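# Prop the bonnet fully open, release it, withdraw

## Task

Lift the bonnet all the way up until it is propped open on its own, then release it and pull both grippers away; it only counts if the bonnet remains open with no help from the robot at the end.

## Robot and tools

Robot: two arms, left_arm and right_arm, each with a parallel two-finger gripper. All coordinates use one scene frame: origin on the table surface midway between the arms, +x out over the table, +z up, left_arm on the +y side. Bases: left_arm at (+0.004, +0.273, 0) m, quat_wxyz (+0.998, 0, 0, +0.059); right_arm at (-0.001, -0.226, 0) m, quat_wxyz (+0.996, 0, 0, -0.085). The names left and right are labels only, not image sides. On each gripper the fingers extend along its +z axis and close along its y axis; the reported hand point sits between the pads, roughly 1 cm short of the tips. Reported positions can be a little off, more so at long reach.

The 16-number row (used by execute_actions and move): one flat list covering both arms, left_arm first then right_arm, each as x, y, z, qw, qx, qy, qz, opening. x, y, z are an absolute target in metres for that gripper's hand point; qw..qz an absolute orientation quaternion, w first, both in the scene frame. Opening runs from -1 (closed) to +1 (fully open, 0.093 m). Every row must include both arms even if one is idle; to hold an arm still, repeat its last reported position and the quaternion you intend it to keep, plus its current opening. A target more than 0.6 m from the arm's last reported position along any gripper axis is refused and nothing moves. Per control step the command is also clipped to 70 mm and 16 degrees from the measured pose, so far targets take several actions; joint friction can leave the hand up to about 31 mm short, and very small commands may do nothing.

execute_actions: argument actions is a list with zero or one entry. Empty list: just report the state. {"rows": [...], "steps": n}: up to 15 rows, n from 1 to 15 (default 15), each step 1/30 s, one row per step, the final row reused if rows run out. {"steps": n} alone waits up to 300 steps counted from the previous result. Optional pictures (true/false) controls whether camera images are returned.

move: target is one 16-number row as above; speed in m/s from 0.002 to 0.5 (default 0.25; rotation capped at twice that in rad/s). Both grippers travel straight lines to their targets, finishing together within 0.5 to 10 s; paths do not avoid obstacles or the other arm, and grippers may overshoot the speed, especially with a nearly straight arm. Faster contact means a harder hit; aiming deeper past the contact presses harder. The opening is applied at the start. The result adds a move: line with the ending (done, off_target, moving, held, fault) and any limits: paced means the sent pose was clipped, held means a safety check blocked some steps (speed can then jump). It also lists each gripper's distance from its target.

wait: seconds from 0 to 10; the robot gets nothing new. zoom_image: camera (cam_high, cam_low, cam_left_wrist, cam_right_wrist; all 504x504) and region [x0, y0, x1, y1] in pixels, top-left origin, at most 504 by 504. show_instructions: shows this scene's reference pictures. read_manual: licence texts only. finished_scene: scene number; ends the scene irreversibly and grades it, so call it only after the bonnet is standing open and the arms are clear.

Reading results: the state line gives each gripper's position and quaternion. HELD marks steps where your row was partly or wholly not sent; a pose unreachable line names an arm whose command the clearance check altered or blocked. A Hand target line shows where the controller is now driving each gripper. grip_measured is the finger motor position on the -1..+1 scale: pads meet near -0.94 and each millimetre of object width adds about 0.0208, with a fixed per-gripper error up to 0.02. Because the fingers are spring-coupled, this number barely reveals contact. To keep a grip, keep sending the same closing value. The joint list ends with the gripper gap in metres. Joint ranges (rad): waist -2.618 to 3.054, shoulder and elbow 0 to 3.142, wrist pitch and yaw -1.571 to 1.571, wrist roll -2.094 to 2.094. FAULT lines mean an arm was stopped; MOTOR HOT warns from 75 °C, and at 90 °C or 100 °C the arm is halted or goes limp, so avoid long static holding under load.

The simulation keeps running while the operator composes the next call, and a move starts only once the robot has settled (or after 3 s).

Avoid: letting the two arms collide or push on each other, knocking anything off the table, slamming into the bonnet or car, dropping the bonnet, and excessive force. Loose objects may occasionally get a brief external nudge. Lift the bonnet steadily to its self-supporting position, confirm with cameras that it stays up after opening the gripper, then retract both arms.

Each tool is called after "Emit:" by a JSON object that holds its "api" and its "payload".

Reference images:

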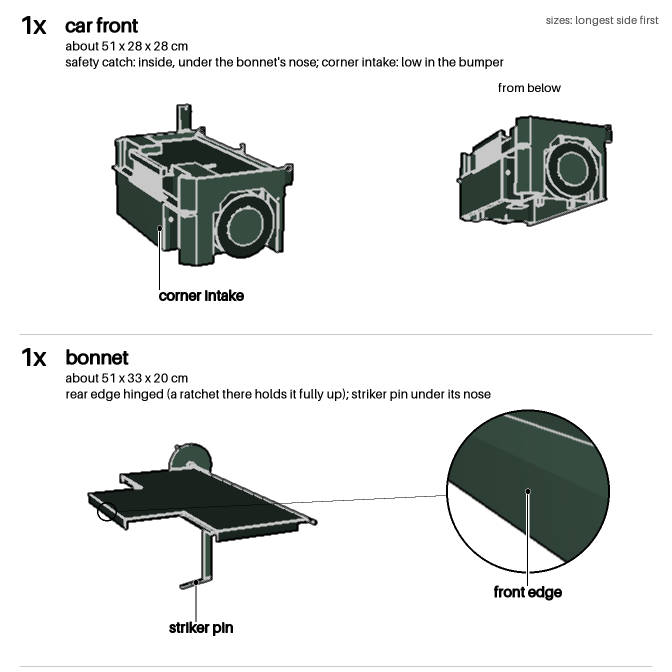

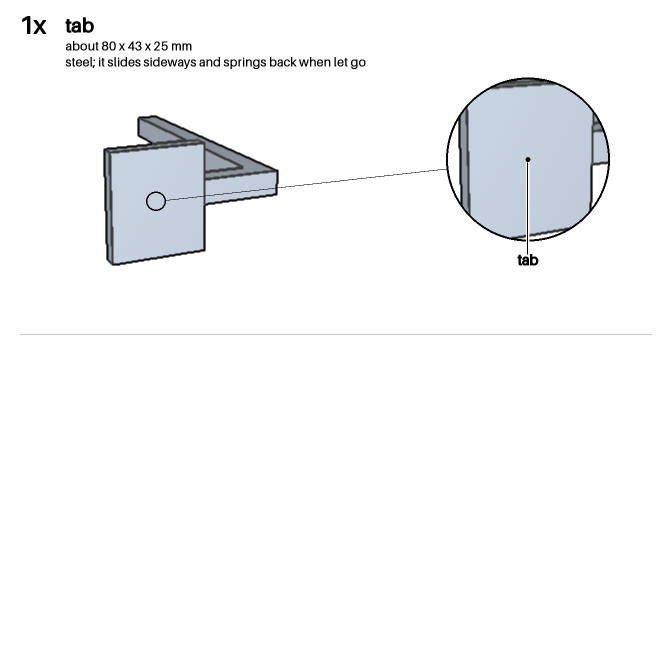

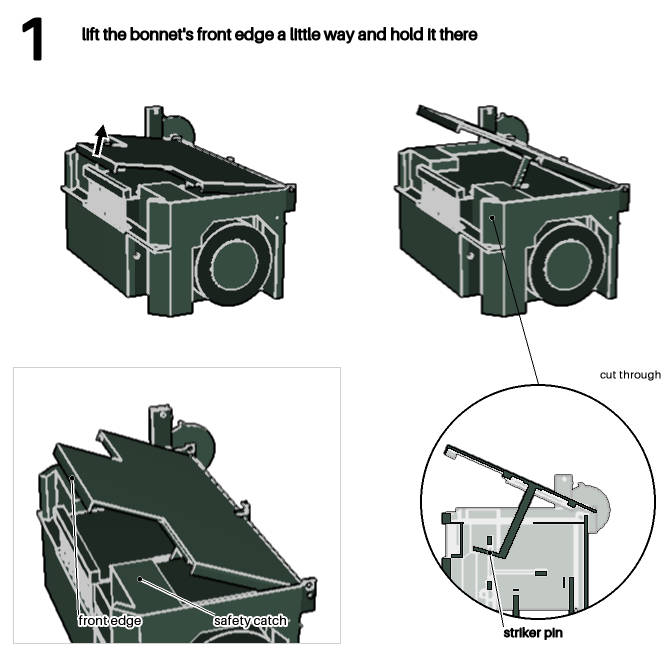

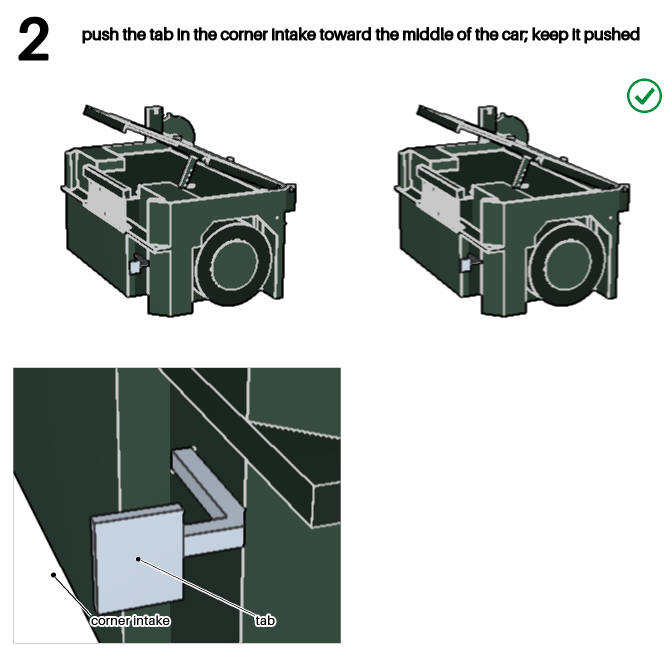

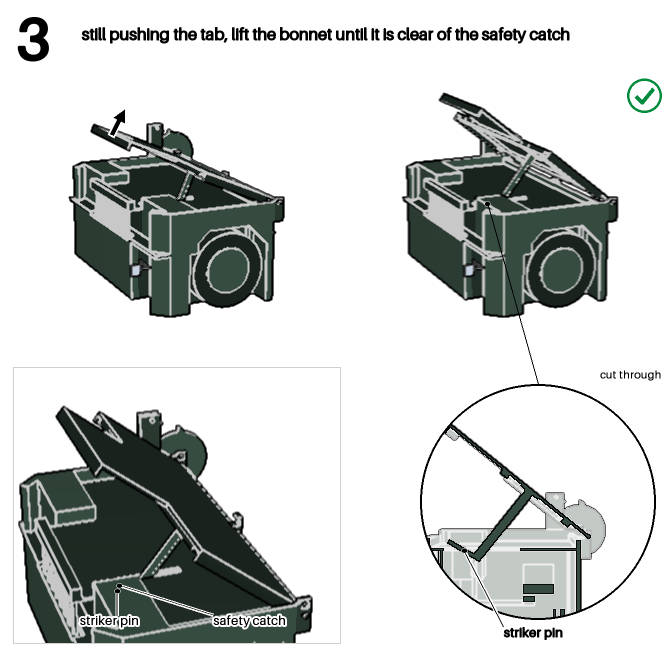

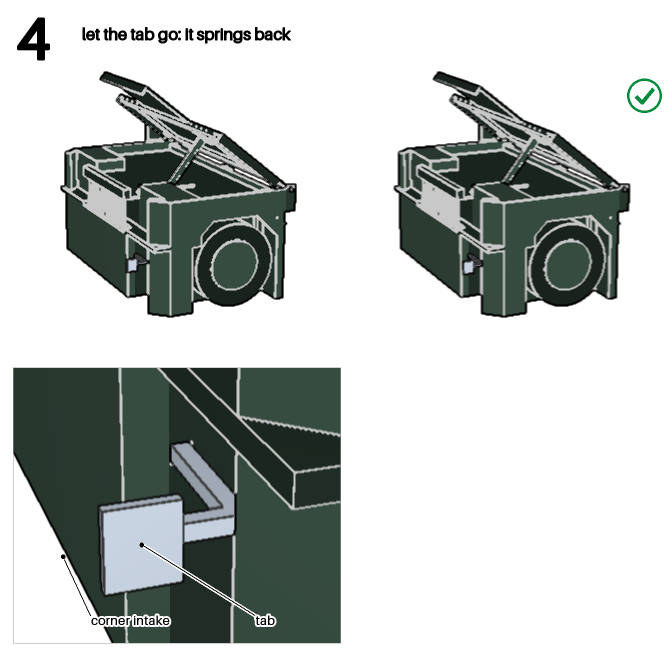

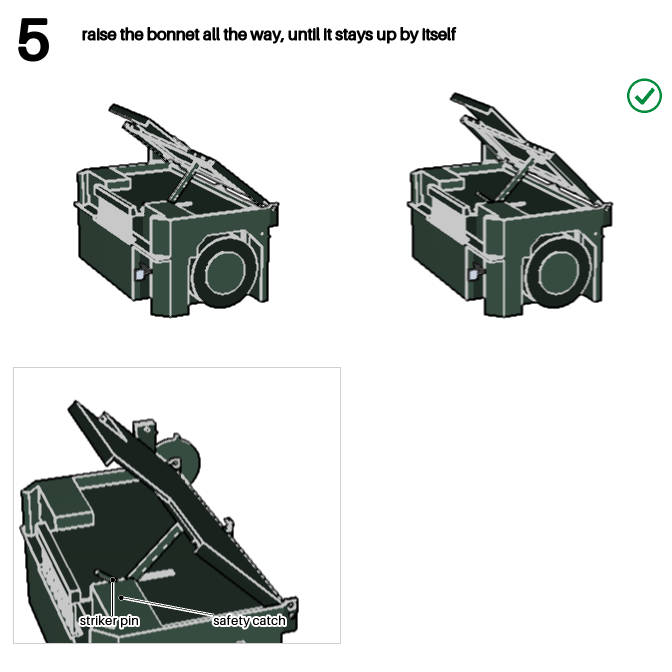

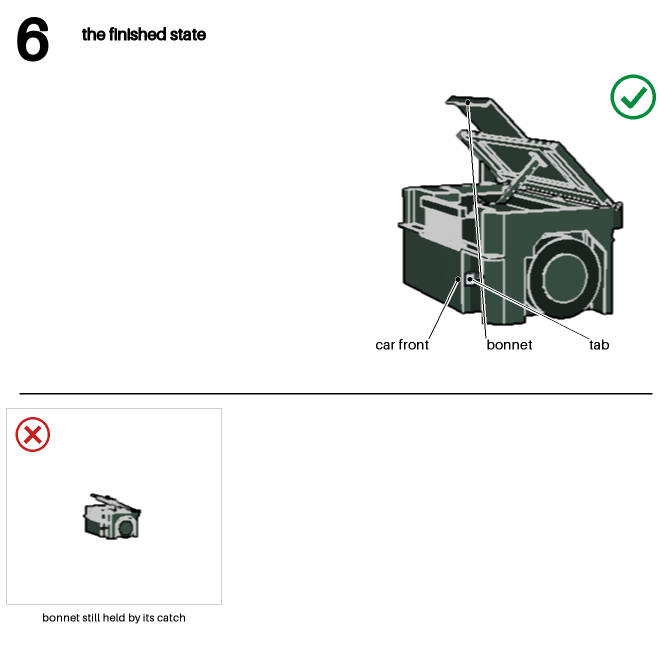

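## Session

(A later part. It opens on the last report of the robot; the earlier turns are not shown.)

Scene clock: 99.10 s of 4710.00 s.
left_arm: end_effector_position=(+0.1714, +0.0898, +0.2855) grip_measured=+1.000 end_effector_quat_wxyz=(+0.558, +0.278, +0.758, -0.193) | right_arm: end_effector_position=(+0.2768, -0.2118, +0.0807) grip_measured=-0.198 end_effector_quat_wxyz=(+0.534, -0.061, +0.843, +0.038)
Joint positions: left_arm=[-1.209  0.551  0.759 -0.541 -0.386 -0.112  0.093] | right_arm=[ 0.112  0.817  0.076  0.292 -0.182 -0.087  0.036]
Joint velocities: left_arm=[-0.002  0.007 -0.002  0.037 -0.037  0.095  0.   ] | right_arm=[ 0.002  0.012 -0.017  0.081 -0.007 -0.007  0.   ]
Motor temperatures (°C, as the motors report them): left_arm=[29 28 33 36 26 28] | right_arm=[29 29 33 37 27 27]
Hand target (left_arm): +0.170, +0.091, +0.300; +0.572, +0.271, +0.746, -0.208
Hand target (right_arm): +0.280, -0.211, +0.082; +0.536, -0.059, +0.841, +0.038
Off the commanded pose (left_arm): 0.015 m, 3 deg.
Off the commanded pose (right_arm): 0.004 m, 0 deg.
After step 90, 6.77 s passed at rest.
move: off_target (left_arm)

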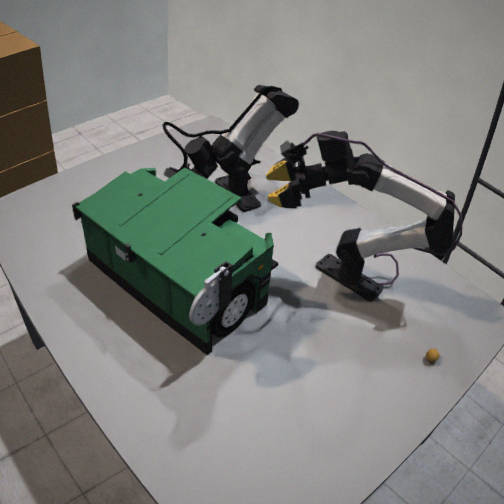

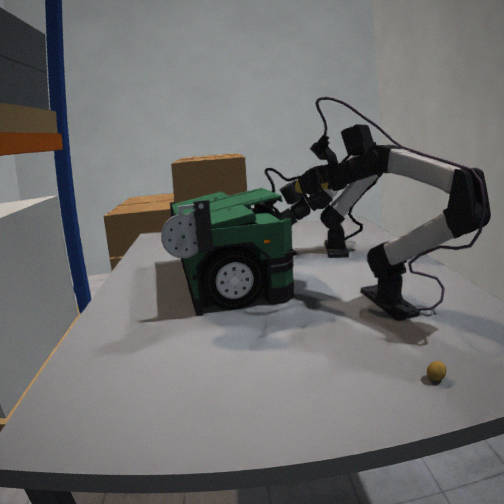

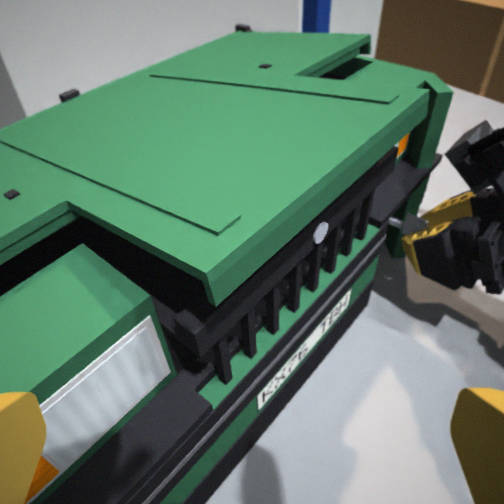

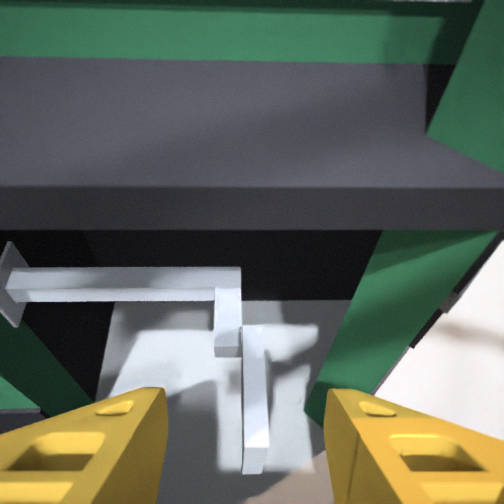

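Emit:
{"api": "move", "payload": {"target": [0.17,0.09,0.30,0.572,0.271,0.745,-0.208,1, 0.293,-0.21,0.088,0.536,-0.059,0.841,0.038,-0.2], "speed": 0.03}}

Emit:
{"api": "zoom_image", "payload": {"camera": "cam_left_wrist", "region": [340, 130, 504, 300]}}

Scene clock: 105.70 s of 4710.00 s.
left_arm: end_effector_position=(+0.1714, +0.0898, +0.2855) grip_measured=+1.000 end_effector_quat_wxyz=(+0.558, +0.278, +0.758, -0.193) | right_arm: end_effector_position=(+0.2847, -0.2107, +0.0793) grip_measured=-0.198 end_effector_quat_wxyz=(+0.526, -0.061, +0.847, +0.039)
Joint positions: left_arm=[-1.209  0.551  0.759 -0.541 -0.386 -0.112  0.093] | right_arm=[ 0.122  0.901  0.105  0.329 -0.174 -0.084  0.036]
Joint velocities: left_arm=[ 0.002  0.022 -0.002  0.051  0.007  0.037  0.   ] | right_arm=[-0.002  0.022 -0.027  0.007  0.051 -0.007  0.   ]
Motor temperatures (°C, as the motors report them): left_arm=[29 28 34 37 26 28] | right_arm=[29 29 34 38 27 27]
Hand target (left_arm): +0.170, +0.091, +0.300; +0.572, +0.271, +0.746, -0.208
Hand target (right_arm): +0.292, -0.210, +0.088; +0.536, -0.059, +0.841, +0.038
Off the commanded pose (left_arm): 0.015 m, 3 deg.
Off the commanded pose (right_arm): 0.012 m, 1 deg.
After step 90, 2.53 s passed at rest.
move: off_target (left_arm, right_arm)

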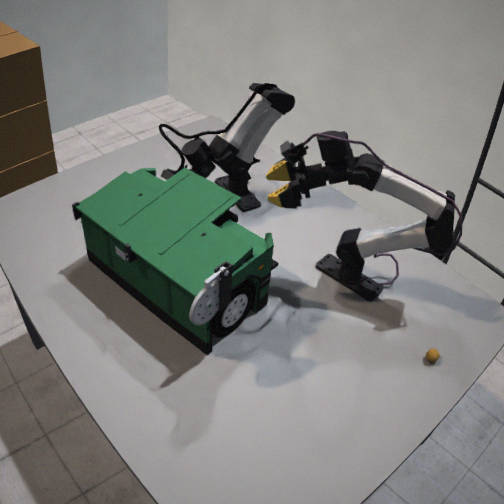

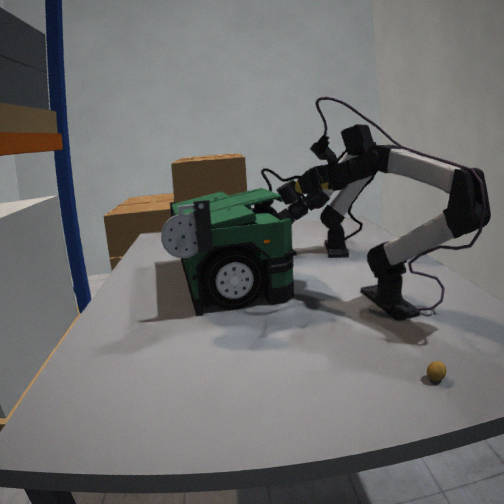

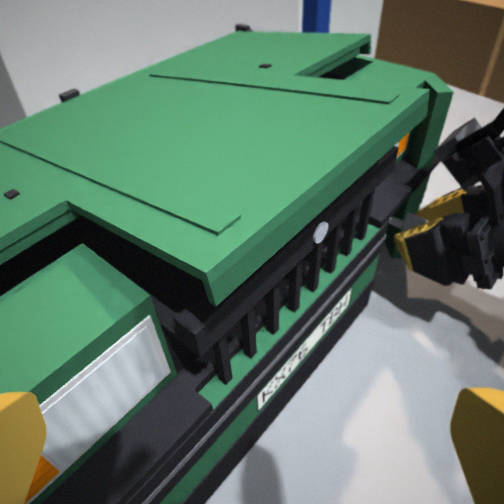

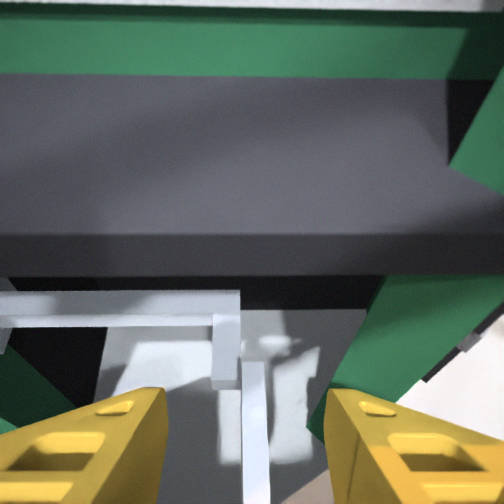

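Region (340, 130, 504, 300) of cam_left_wrist's 504x504 image, scaled by 2.965, with more detail than that image has; it fills the left 486 columns of this view, and the rest is white.

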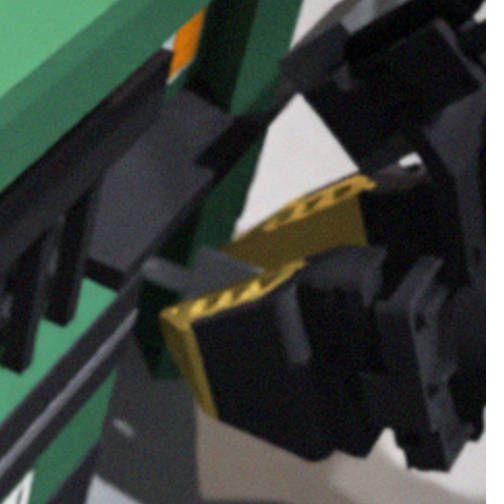

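Emit:
{"api": "move", "payload": {"target": [0.17,0.09,0.30,0.572,0.271,0.745,-0.208,1, 0.29,-0.21,0.10,0.536,-0.059,0.841,0.038,-0.2], "speed": 0.03}}

Emit:
{"api": "move", "payload": {"target": [0.17,0.09,0.30,0.572,0.271,0.745,-0.208,1, 0.29,-0.21,0.10,0.536,-0.059,0.841,0.038,-1], "speed": 0.03}}

Emit:
{"api": "zoom_image", "payload": {"camera": "cam_left_wrist", "region": [340, 130, 504, 300]}}

Scene clock: 111.67 s of 4710.00 s.
left_arm: end_effector_position=(+0.1714, +0.0898, +0.2855) grip_measured=+1.000 end_effector_quat_wxyz=(+0.558, +0.278, +0.758, -0.193) | right_arm: end_effector_position=(+0.2862, -0.2109, +0.0885) grip_measured=-0.198 end_effector_quat_wxyz=(+0.526, -0.060, +0.847, +0.039)
Joint positions: left_arm=[-1.209  0.551  0.759 -0.541 -0.386 -0.112  0.093] | right_arm=[ 0.122  0.866  0.138  0.262 -0.173 -0.083  0.036]
Joint velocities: left_arm=[-0.027 -0.012 -0.012 -0.007 -0.066 -0.081  0.   ] | right_arm=[-0.007 -0.012  0.002  0.007 -0.022 -0.066 -0.001]
Motor temperatures (°C, as the motors report them): left_arm=[29 28 34 38 26 28] | right_arm=[29 28 35 38 27 27]
Hand target (left_arm): +0.170, +0.091, +0.300; +0.572, +0.271, +0.745, -0.208
Hand target (right_arm): +0.290, -0.210, +0.100; +0.536, -0.059, +0.841, +0.038
Off the commanded pose (left_arm): 0.015 m, 3 deg.
Off the commanded pose (right_arm): 0.012 m, 1 deg.
After step 90, 1.90 s passed at rest.
move: off_target (left_arm, right_arm)

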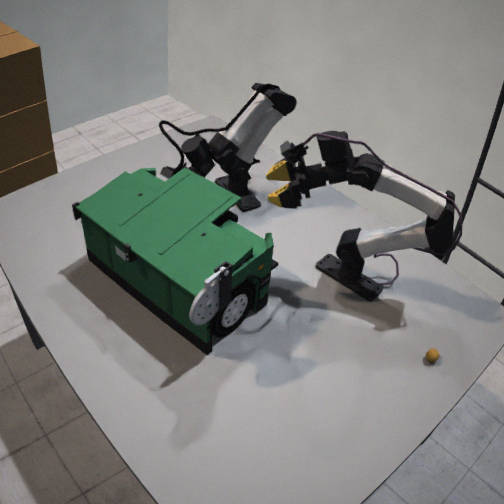

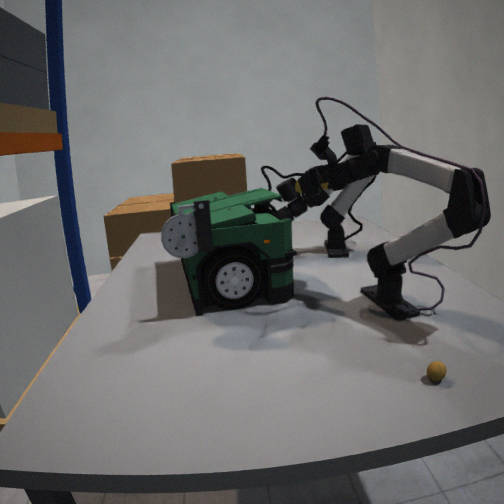

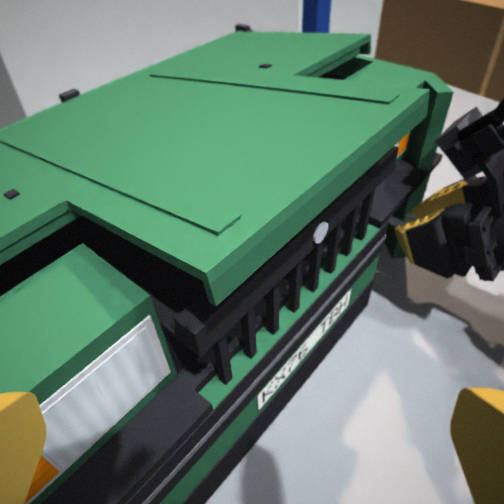

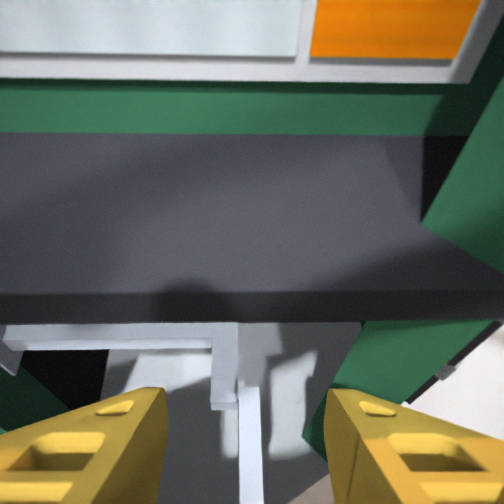

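Scene clock: 112.73 s of 4710.00 s.
left_arm: end_effector_position=(+0.1714, +0.0898, +0.2855) grip_measured=+1.000 end_effector_quat_wxyz=(+0.558, +0.278, +0.758, -0.193) | right_arm: end_effector_position=(+0.2861, -0.2104, +0.0885) grip_measured=-0.976 end_effector_quat_wxyz=(+0.526, -0.062, +0.847, +0.041)
Joint positions: left_arm=[-1.209  0.551  0.759 -0.541 -0.386 -0.112  0.093] | right_arm=[ 0.121  0.865  0.138  0.261 -0.178 -0.084  0.   ]
Joint velocities: left_arm=[-0.017 -0.007  0.017 -0.007  0.081  0.007  0.   ] | right_arm=[ 0.002  0.017 -0.012 -0.022  0.022 -0.022  0.   ]
Motor temperatures (°C, as the motors report them): left_arm=[29 28 34 38 26 28] | right_arm=[29 28 35 38 27 27]
Hand target (left_arm): +0.170, +0.091, +0.300; +0.572, +0.271, +0.746, -0.208
Hand target (right_arm): +0.290, -0.210, +0.100; +0.536, -0.059, +0.841, +0.039
Off the commanded pose (left_arm): 0.015 m, 3 deg.
Off the commanded pose (right_arm): 0.012 m, 1 deg.
move: off_target (left_arm, right_arm)

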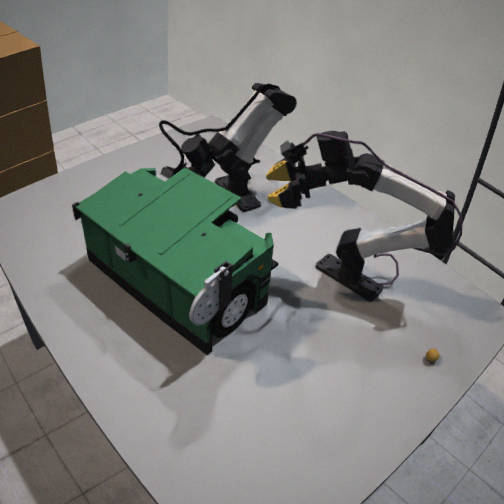

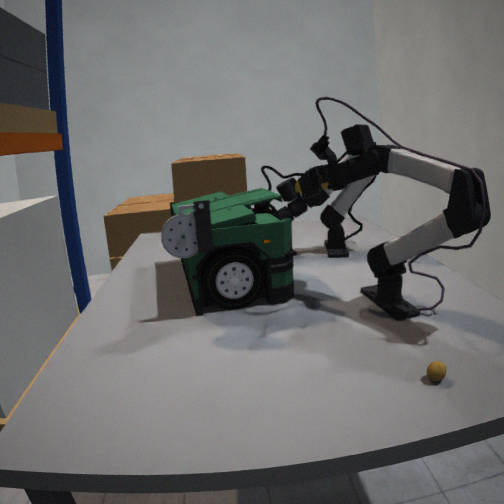

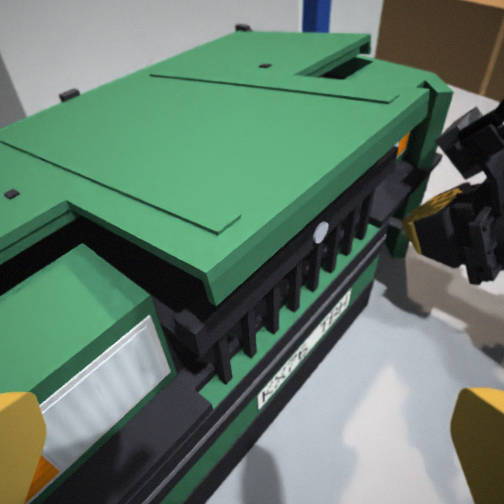

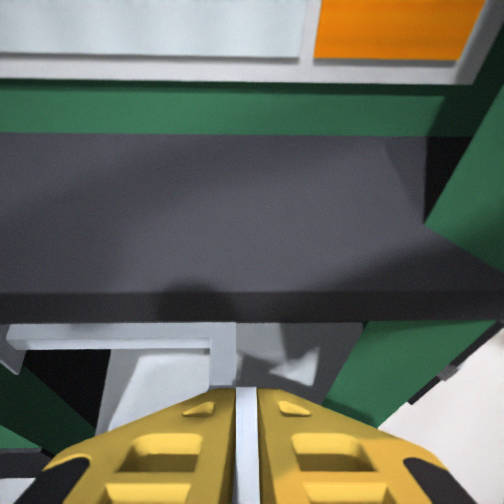

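Region (340, 130, 504, 300) of cam_left_wrist's 504x504 image, scaled by 2.965, with more detail than that image has; it fills the left 486 columns of this view, and the rest is white.

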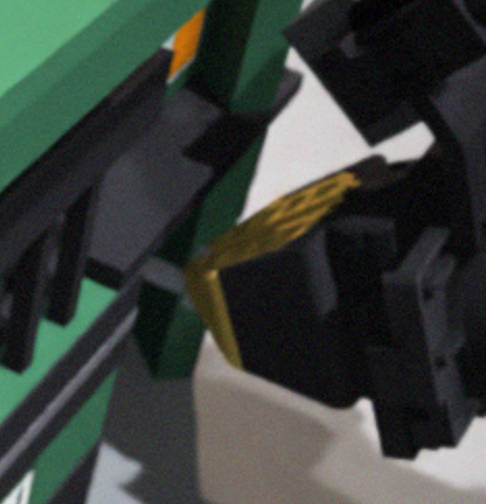

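Emit:
{"api": "move", "payload": {"target": [0.20,0.095,0.19,0.658,0.26,0.658,-0.26,-1, 0.29,-0.21,0.10,0.536,-0.059,0.841,0.038,-1], "speed": 0.1}}

Scene clock: 123.43 s of 4710.00 s.
left_arm: end_effector_position=(+0.1983, +0.0953, +0.1960) grip_measured=-0.985 end_effector_quat_wxyz=(+0.658, +0.260, +0.656, -0.261) | right_arm: end_effector_position=(+0.2861, -0.2104, +0.0885) grip_measured=-0.976 end_effector_quat_wxyz=(+0.526, -0.062, +0.847, +0.040)
Joint positions: left_arm=[-0.839  0.311  0.075  0.239  0.034 -0.     0.   ] | right_arm=[ 0.121  0.865  0.138  0.261 -0.178 -0.085  0.   ]
Joint velocities: left_arm=[-0.002  0.002  0.002  0.037  0.022 -0.007  0.   ] | right_arm=[ 0.002 -0.017  0.002 -0.007  0.037 -0.037  0.   ]
Motor temperatures (°C, as the motors report them): left_arm=[29 28 35 39 26 28] | right_arm=[29 29 37 38 27 27]
Hand target (left_arm): +0.200, +0.096, +0.191; +0.658, +0.262, +0.657, -0.258
Hand target (right_arm): +0.290, -0.210, +0.100; +0.536, -0.059, +0.841, +0.038
Off the commanded pose (left_arm): 0.006 m, 0 deg.
Off the commanded pose (right_arm): 0.012 m, 1 deg.
After step 90, 5.37 s passed at rest.
move: off_target (right_arm)

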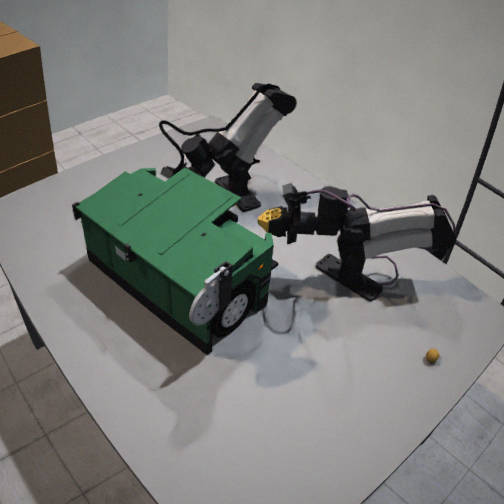

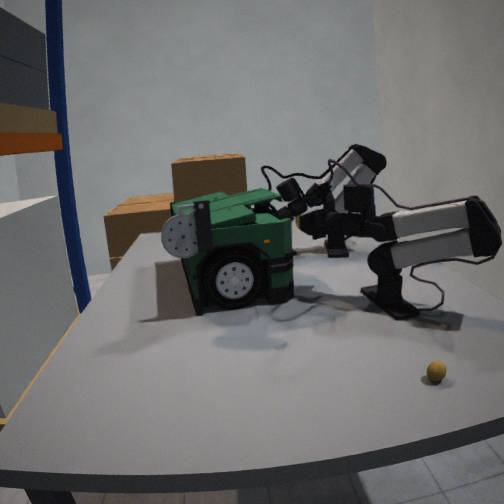

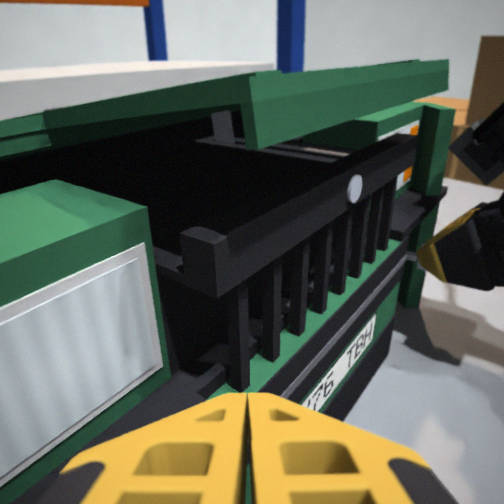

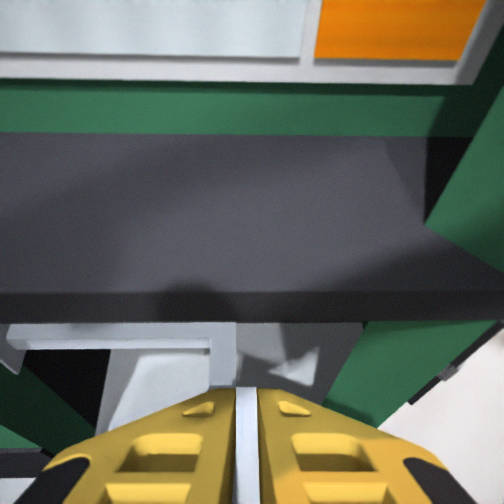

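Emit:
{"api": "move", "payload": {"target": [0.225,0.073,0.222,0.658,0.26,0.658,-0.26,-1, 0.29,-0.21,0.10,0.536,-0.059,0.841,0.038,-1], "speed": 0.06}}

Scene clock: 129.33 s of 4710.00 s.
left_arm: end_effector_position=(+0.2217, +0.0745, +0.2078) grip_measured=-0.985 end_effector_quat_wxyz=(+0.646, +0.265, +0.668, -0.257) | right_arm: end_effector_position=(+0.2861, -0.2104, +0.0885) grip_measured=-0.976 end_effector_quat_wxyz=(+0.526, -0.062, +0.847, +0.040)
Joint positions: left_arm=[-0.839  0.62   0.176  0.41   0.035 -0.     0.   ] | right_arm=[ 0.121  0.865  0.138  0.261 -0.178 -0.086  0.   ]
Joint velocities: left_arm=[ 0.027  0.002 -0.002  0.051  0.007 -0.051  0.   ] | right_arm=[-0.002  0.002 -0.027  0.037 -0.022 -0.051  0.   ]
Motor temperatures (°C, as the motors report them): left_arm=[29 28 35 39 26 28] | right_arm=[29 29 38 38 27 27]
Hand target (left_arm): +0.225, +0.073, +0.222; +0.658, +0.260, +0.658, -0.260
Hand target (right_arm): +0.290, -0.210, +0.100; +0.536, -0.059, +0.841, +0.039
Off the commanded pose (left_arm): 0.015 m, 2 deg.
Off the commanded pose (right_arm): 0.012 m, 1 deg.
After step 90, 1.63 s passed at rest.
move: off_target (left_arm, right_arm)

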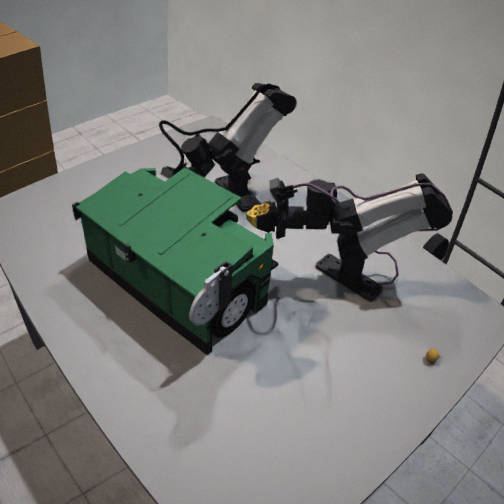

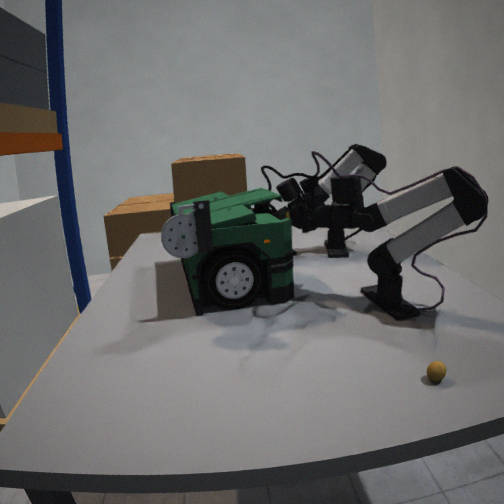

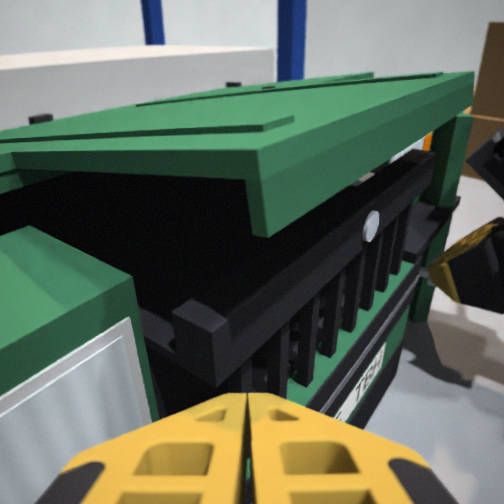

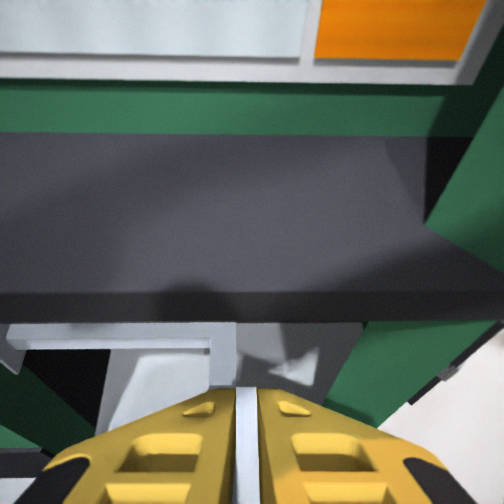

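Emit:
{"api": "move", "payload": {"target": [0.25,0.05,0.236,0.658,0.26,0.658,-0.26,-1, 0.29,-0.21,0.10,0.536,-0.059,0.841,0.038,-1], "speed": 0.04}}

Emit:
{"api": "zoom_image", "payload": {"camera": "cam_low", "region": [220, 150, 360, 260]}}

Scene clock: 139.60 s of 4710.00 s.
left_arm: end_effector_position=(+0.2417, +0.0523, +0.2166) grip_measured=-0.985 end_effector_quat_wxyz=(+0.637, +0.273, +0.671, -0.262) | right_arm: end_effector_position=(+0.2861, -0.2104, +0.0885) grip_measured=-0.976 end_effector_quat_wxyz=(+0.526, -0.062, +0.847, +0.040)
Joint positions: left_arm=[-0.839  0.838  0.272  0.515  0.056 -0.     0.   ] | right_arm=[ 0.121  0.865  0.138  0.261 -0.178 -0.086  0.   ]
Joint velocities: left_arm=[-0.022 -0.007 -0.002 -0.007 -0.007  0.007  0.   ] | right_arm=[-0.017 -0.007 -0.012  0.037  0.066 -0.007  0.   ]
Motor temperatures (°C, as the motors report them): left_arm=[29 28 36 40 26 28] | right_arm=[29 29 39 38 27 27]
Hand target (left_arm): +0.249, +0.051, +0.236; +0.657, +0.260, +0.658, -0.260
Hand target (right_arm): +0.290, -0.210, +0.100; +0.536, -0.059, +0.841, +0.039
Off the commanded pose (left_arm): 0.021 m, 3 deg.
Off the commanded pose (right_arm): 0.012 m, 1 deg.
After step 90, 5.83 s passed at rest.
move: off_target (left_arm, right_arm)

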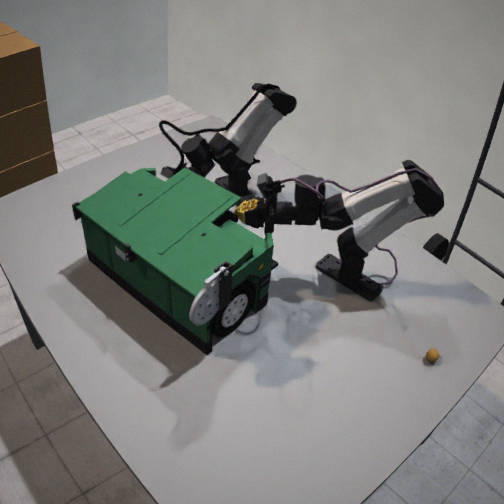

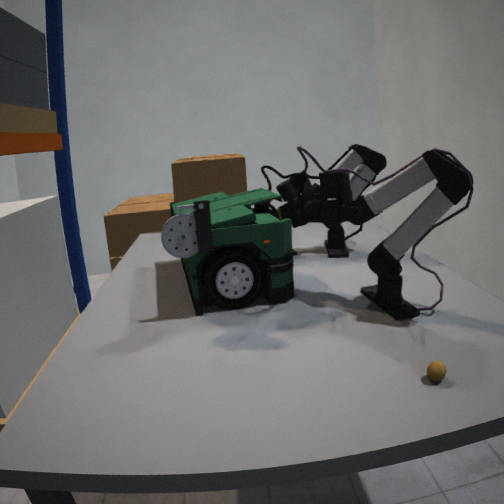

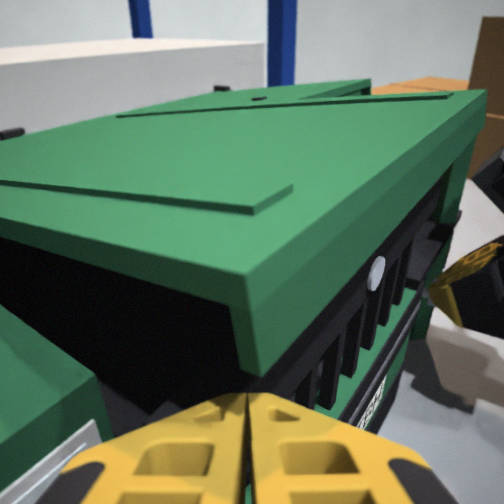

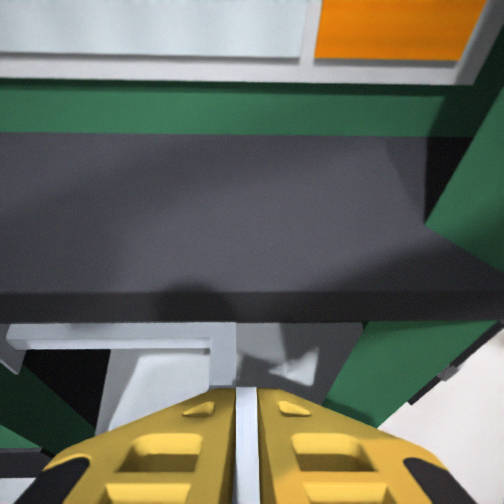

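Region (220, 150, 360, 260) of cam_low's 504x504 image, scaled by 3.600, with more detail than that image has; it fills the top 396 rows of this view, and the rest is white.

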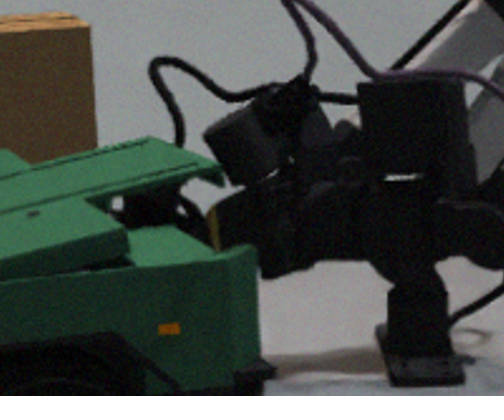

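Emit:
{"api": "move", "payload": {"target": [0.25,0.035,0.255,0.658,0.26,0.658,-0.26,-1, 0.29,-0.21,0.10,0.536,-0.059,0.841,0.038,-1], "speed": 0.04}}

Emit:
{"api": "zoom_image", "payload": {"camera": "cam_low", "region": [220, 150, 360, 260]}}

Scene clock: 148.73 s of 4710.00 s.
left_arm: end_effector_position=(+0.2455, +0.0436, +0.2260) grip_measured=-0.985 end_effector_quat_wxyz=(+0.632, +0.269, +0.684, -0.247) | right_arm: end_effector_position=(+0.2861, -0.2104, +0.0885) grip_measured=-0.976 end_effector_quat_wxyz=(+0.526, -0.062, +0.847, +0.040)
Joint positions: left_arm=[-0.894  0.865  0.347  0.438 -0.029 -0.     0.   ] | right_arm=[ 0.121  0.865  0.138  0.261 -0.178 -0.086  0.   ]
Joint velocities: left_arm=[ 0.002  0.007  0.002 -0.081 -0.051  0.007  0.   ] | right_arm=[-0.017 -0.022  0.017 -0.125 -0.022 -0.022  0.   ]
Motor temperatures (°C, as the motors report them): left_arm=[29 28 37 42 26 28] | right_arm=[29 29 39 38 27 27]
Hand target (left_arm): +0.248, +0.037, +0.255; +0.657, +0.259, +0.658, -0.261
Hand target (right_arm): +0.290, -0.210, +0.100; +0.536, -0.059, +0.841, +0.038
Off the commanded pose (left_arm): 0.031 m, 5 deg.
Off the commanded pose (right_arm): 0.012 m, 1 deg.
After step 90, 4.83 s passed at rest.
move: off_target (left_arm, right_arm)

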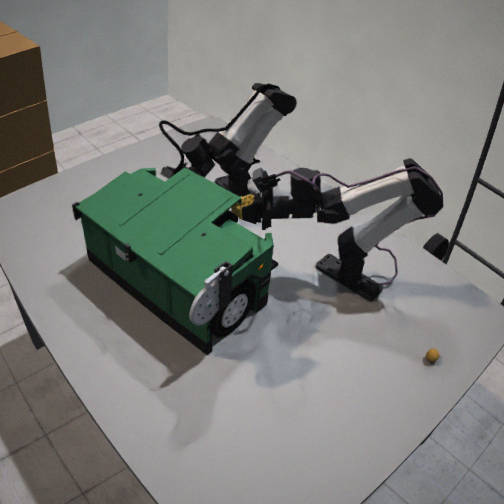

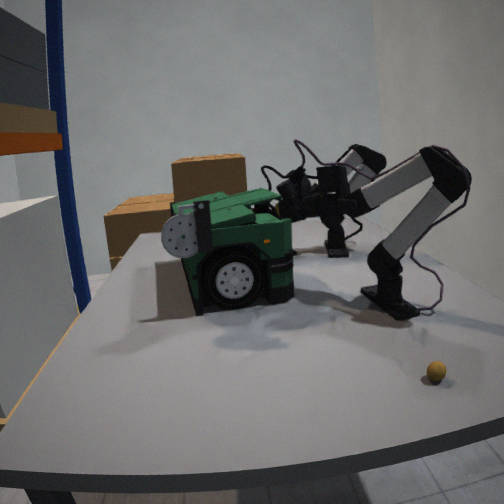

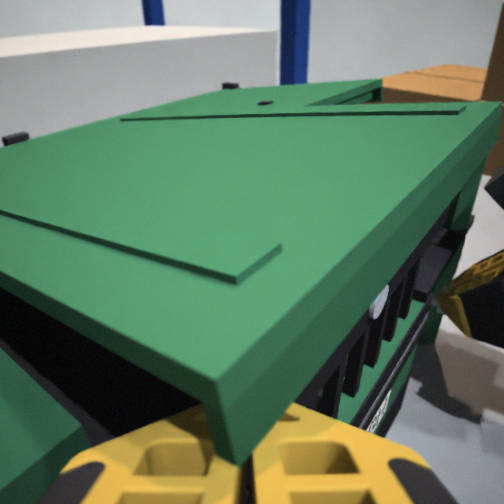

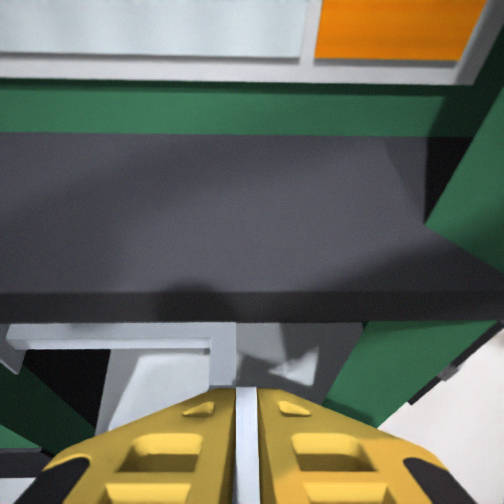

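Region (220, 150, 360, 260) of cam_low's 504x504 image, scaled by 3.600, with more detail than that image has; it fills the top 396 rows of this view, and the rest is white.

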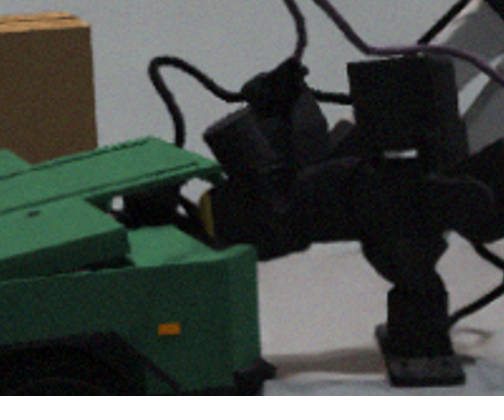

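Emit:
{"api": "move", "payload": {"target": [0.255,0.03,0.27,0.658,0.26,0.658,-0.26,-1, 0.285,-0.175,0.10,0.536,-0.059,0.841,0.038,-1], "speed": 0.04}}

Scene clock: 153.40 s of 4710.00 s.
left_arm: end_effector_position=(+0.2480, +0.0412, +0.2266) grip_measured=-0.985 end_effector_quat_wxyz=(+0.614, +0.275, +0.700, -0.239) | right_arm: end_effector_position=(+0.2850, -0.2053, +0.0892) grip_measured=-0.976 end_effector_quat_wxyz=(+0.527, -0.022, +0.849, -0.014)
Joint positions: left_arm=[-0.895  0.874  0.403  0.34  -0.03  -0.     0.   ] | right_arm=[0.325 0.85  0.138 0.247 0.14  0.016 0.   ]
Joint velocities: left_arm=[ 0.017  0.012  0.002  0.022  0.007 -0.022  0.   ] | right_arm=[ 0.012 -0.022  0.007  0.022 -0.081  0.022  0.   ]
Motor temperatures (°C, as the motors report them): left_arm=[29 28 38 42 26 28] | right_arm=[29 29 40 38 27 27]
Hand target (left_arm): +0.251, +0.034, +0.269; +0.656, +0.260, +0.659, -0.261
Hand target (right_arm): +0.284, -0.176, +0.099; +0.535, -0.058, +0.842, +0.040
Off the commanded pose (left_arm): 0.045 m, 8 deg.
Off the commanded pose (right_arm): 0.032 m, 7 deg.
After step 90, 0.23 s passed at rest.
move: off_target (left_arm, right_arm)

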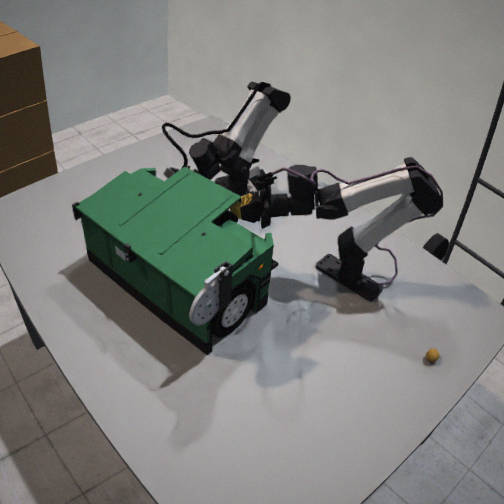

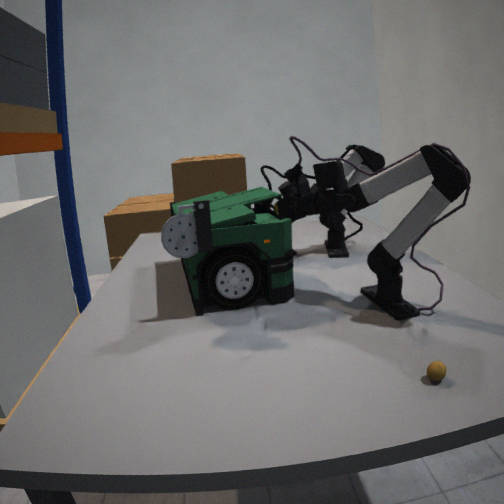

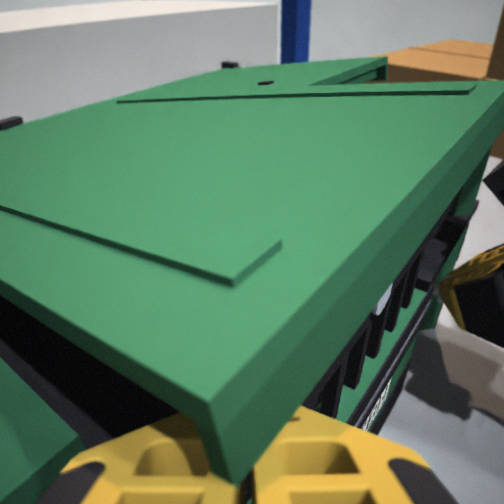

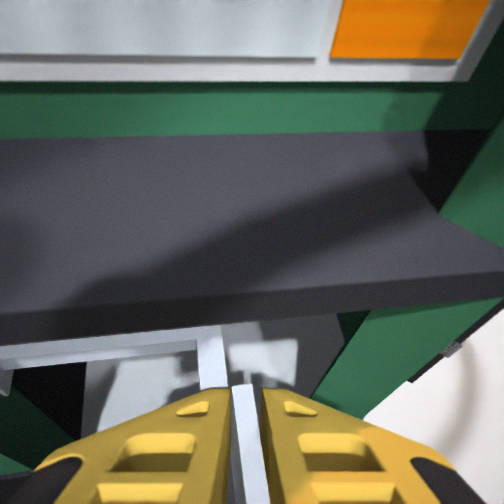

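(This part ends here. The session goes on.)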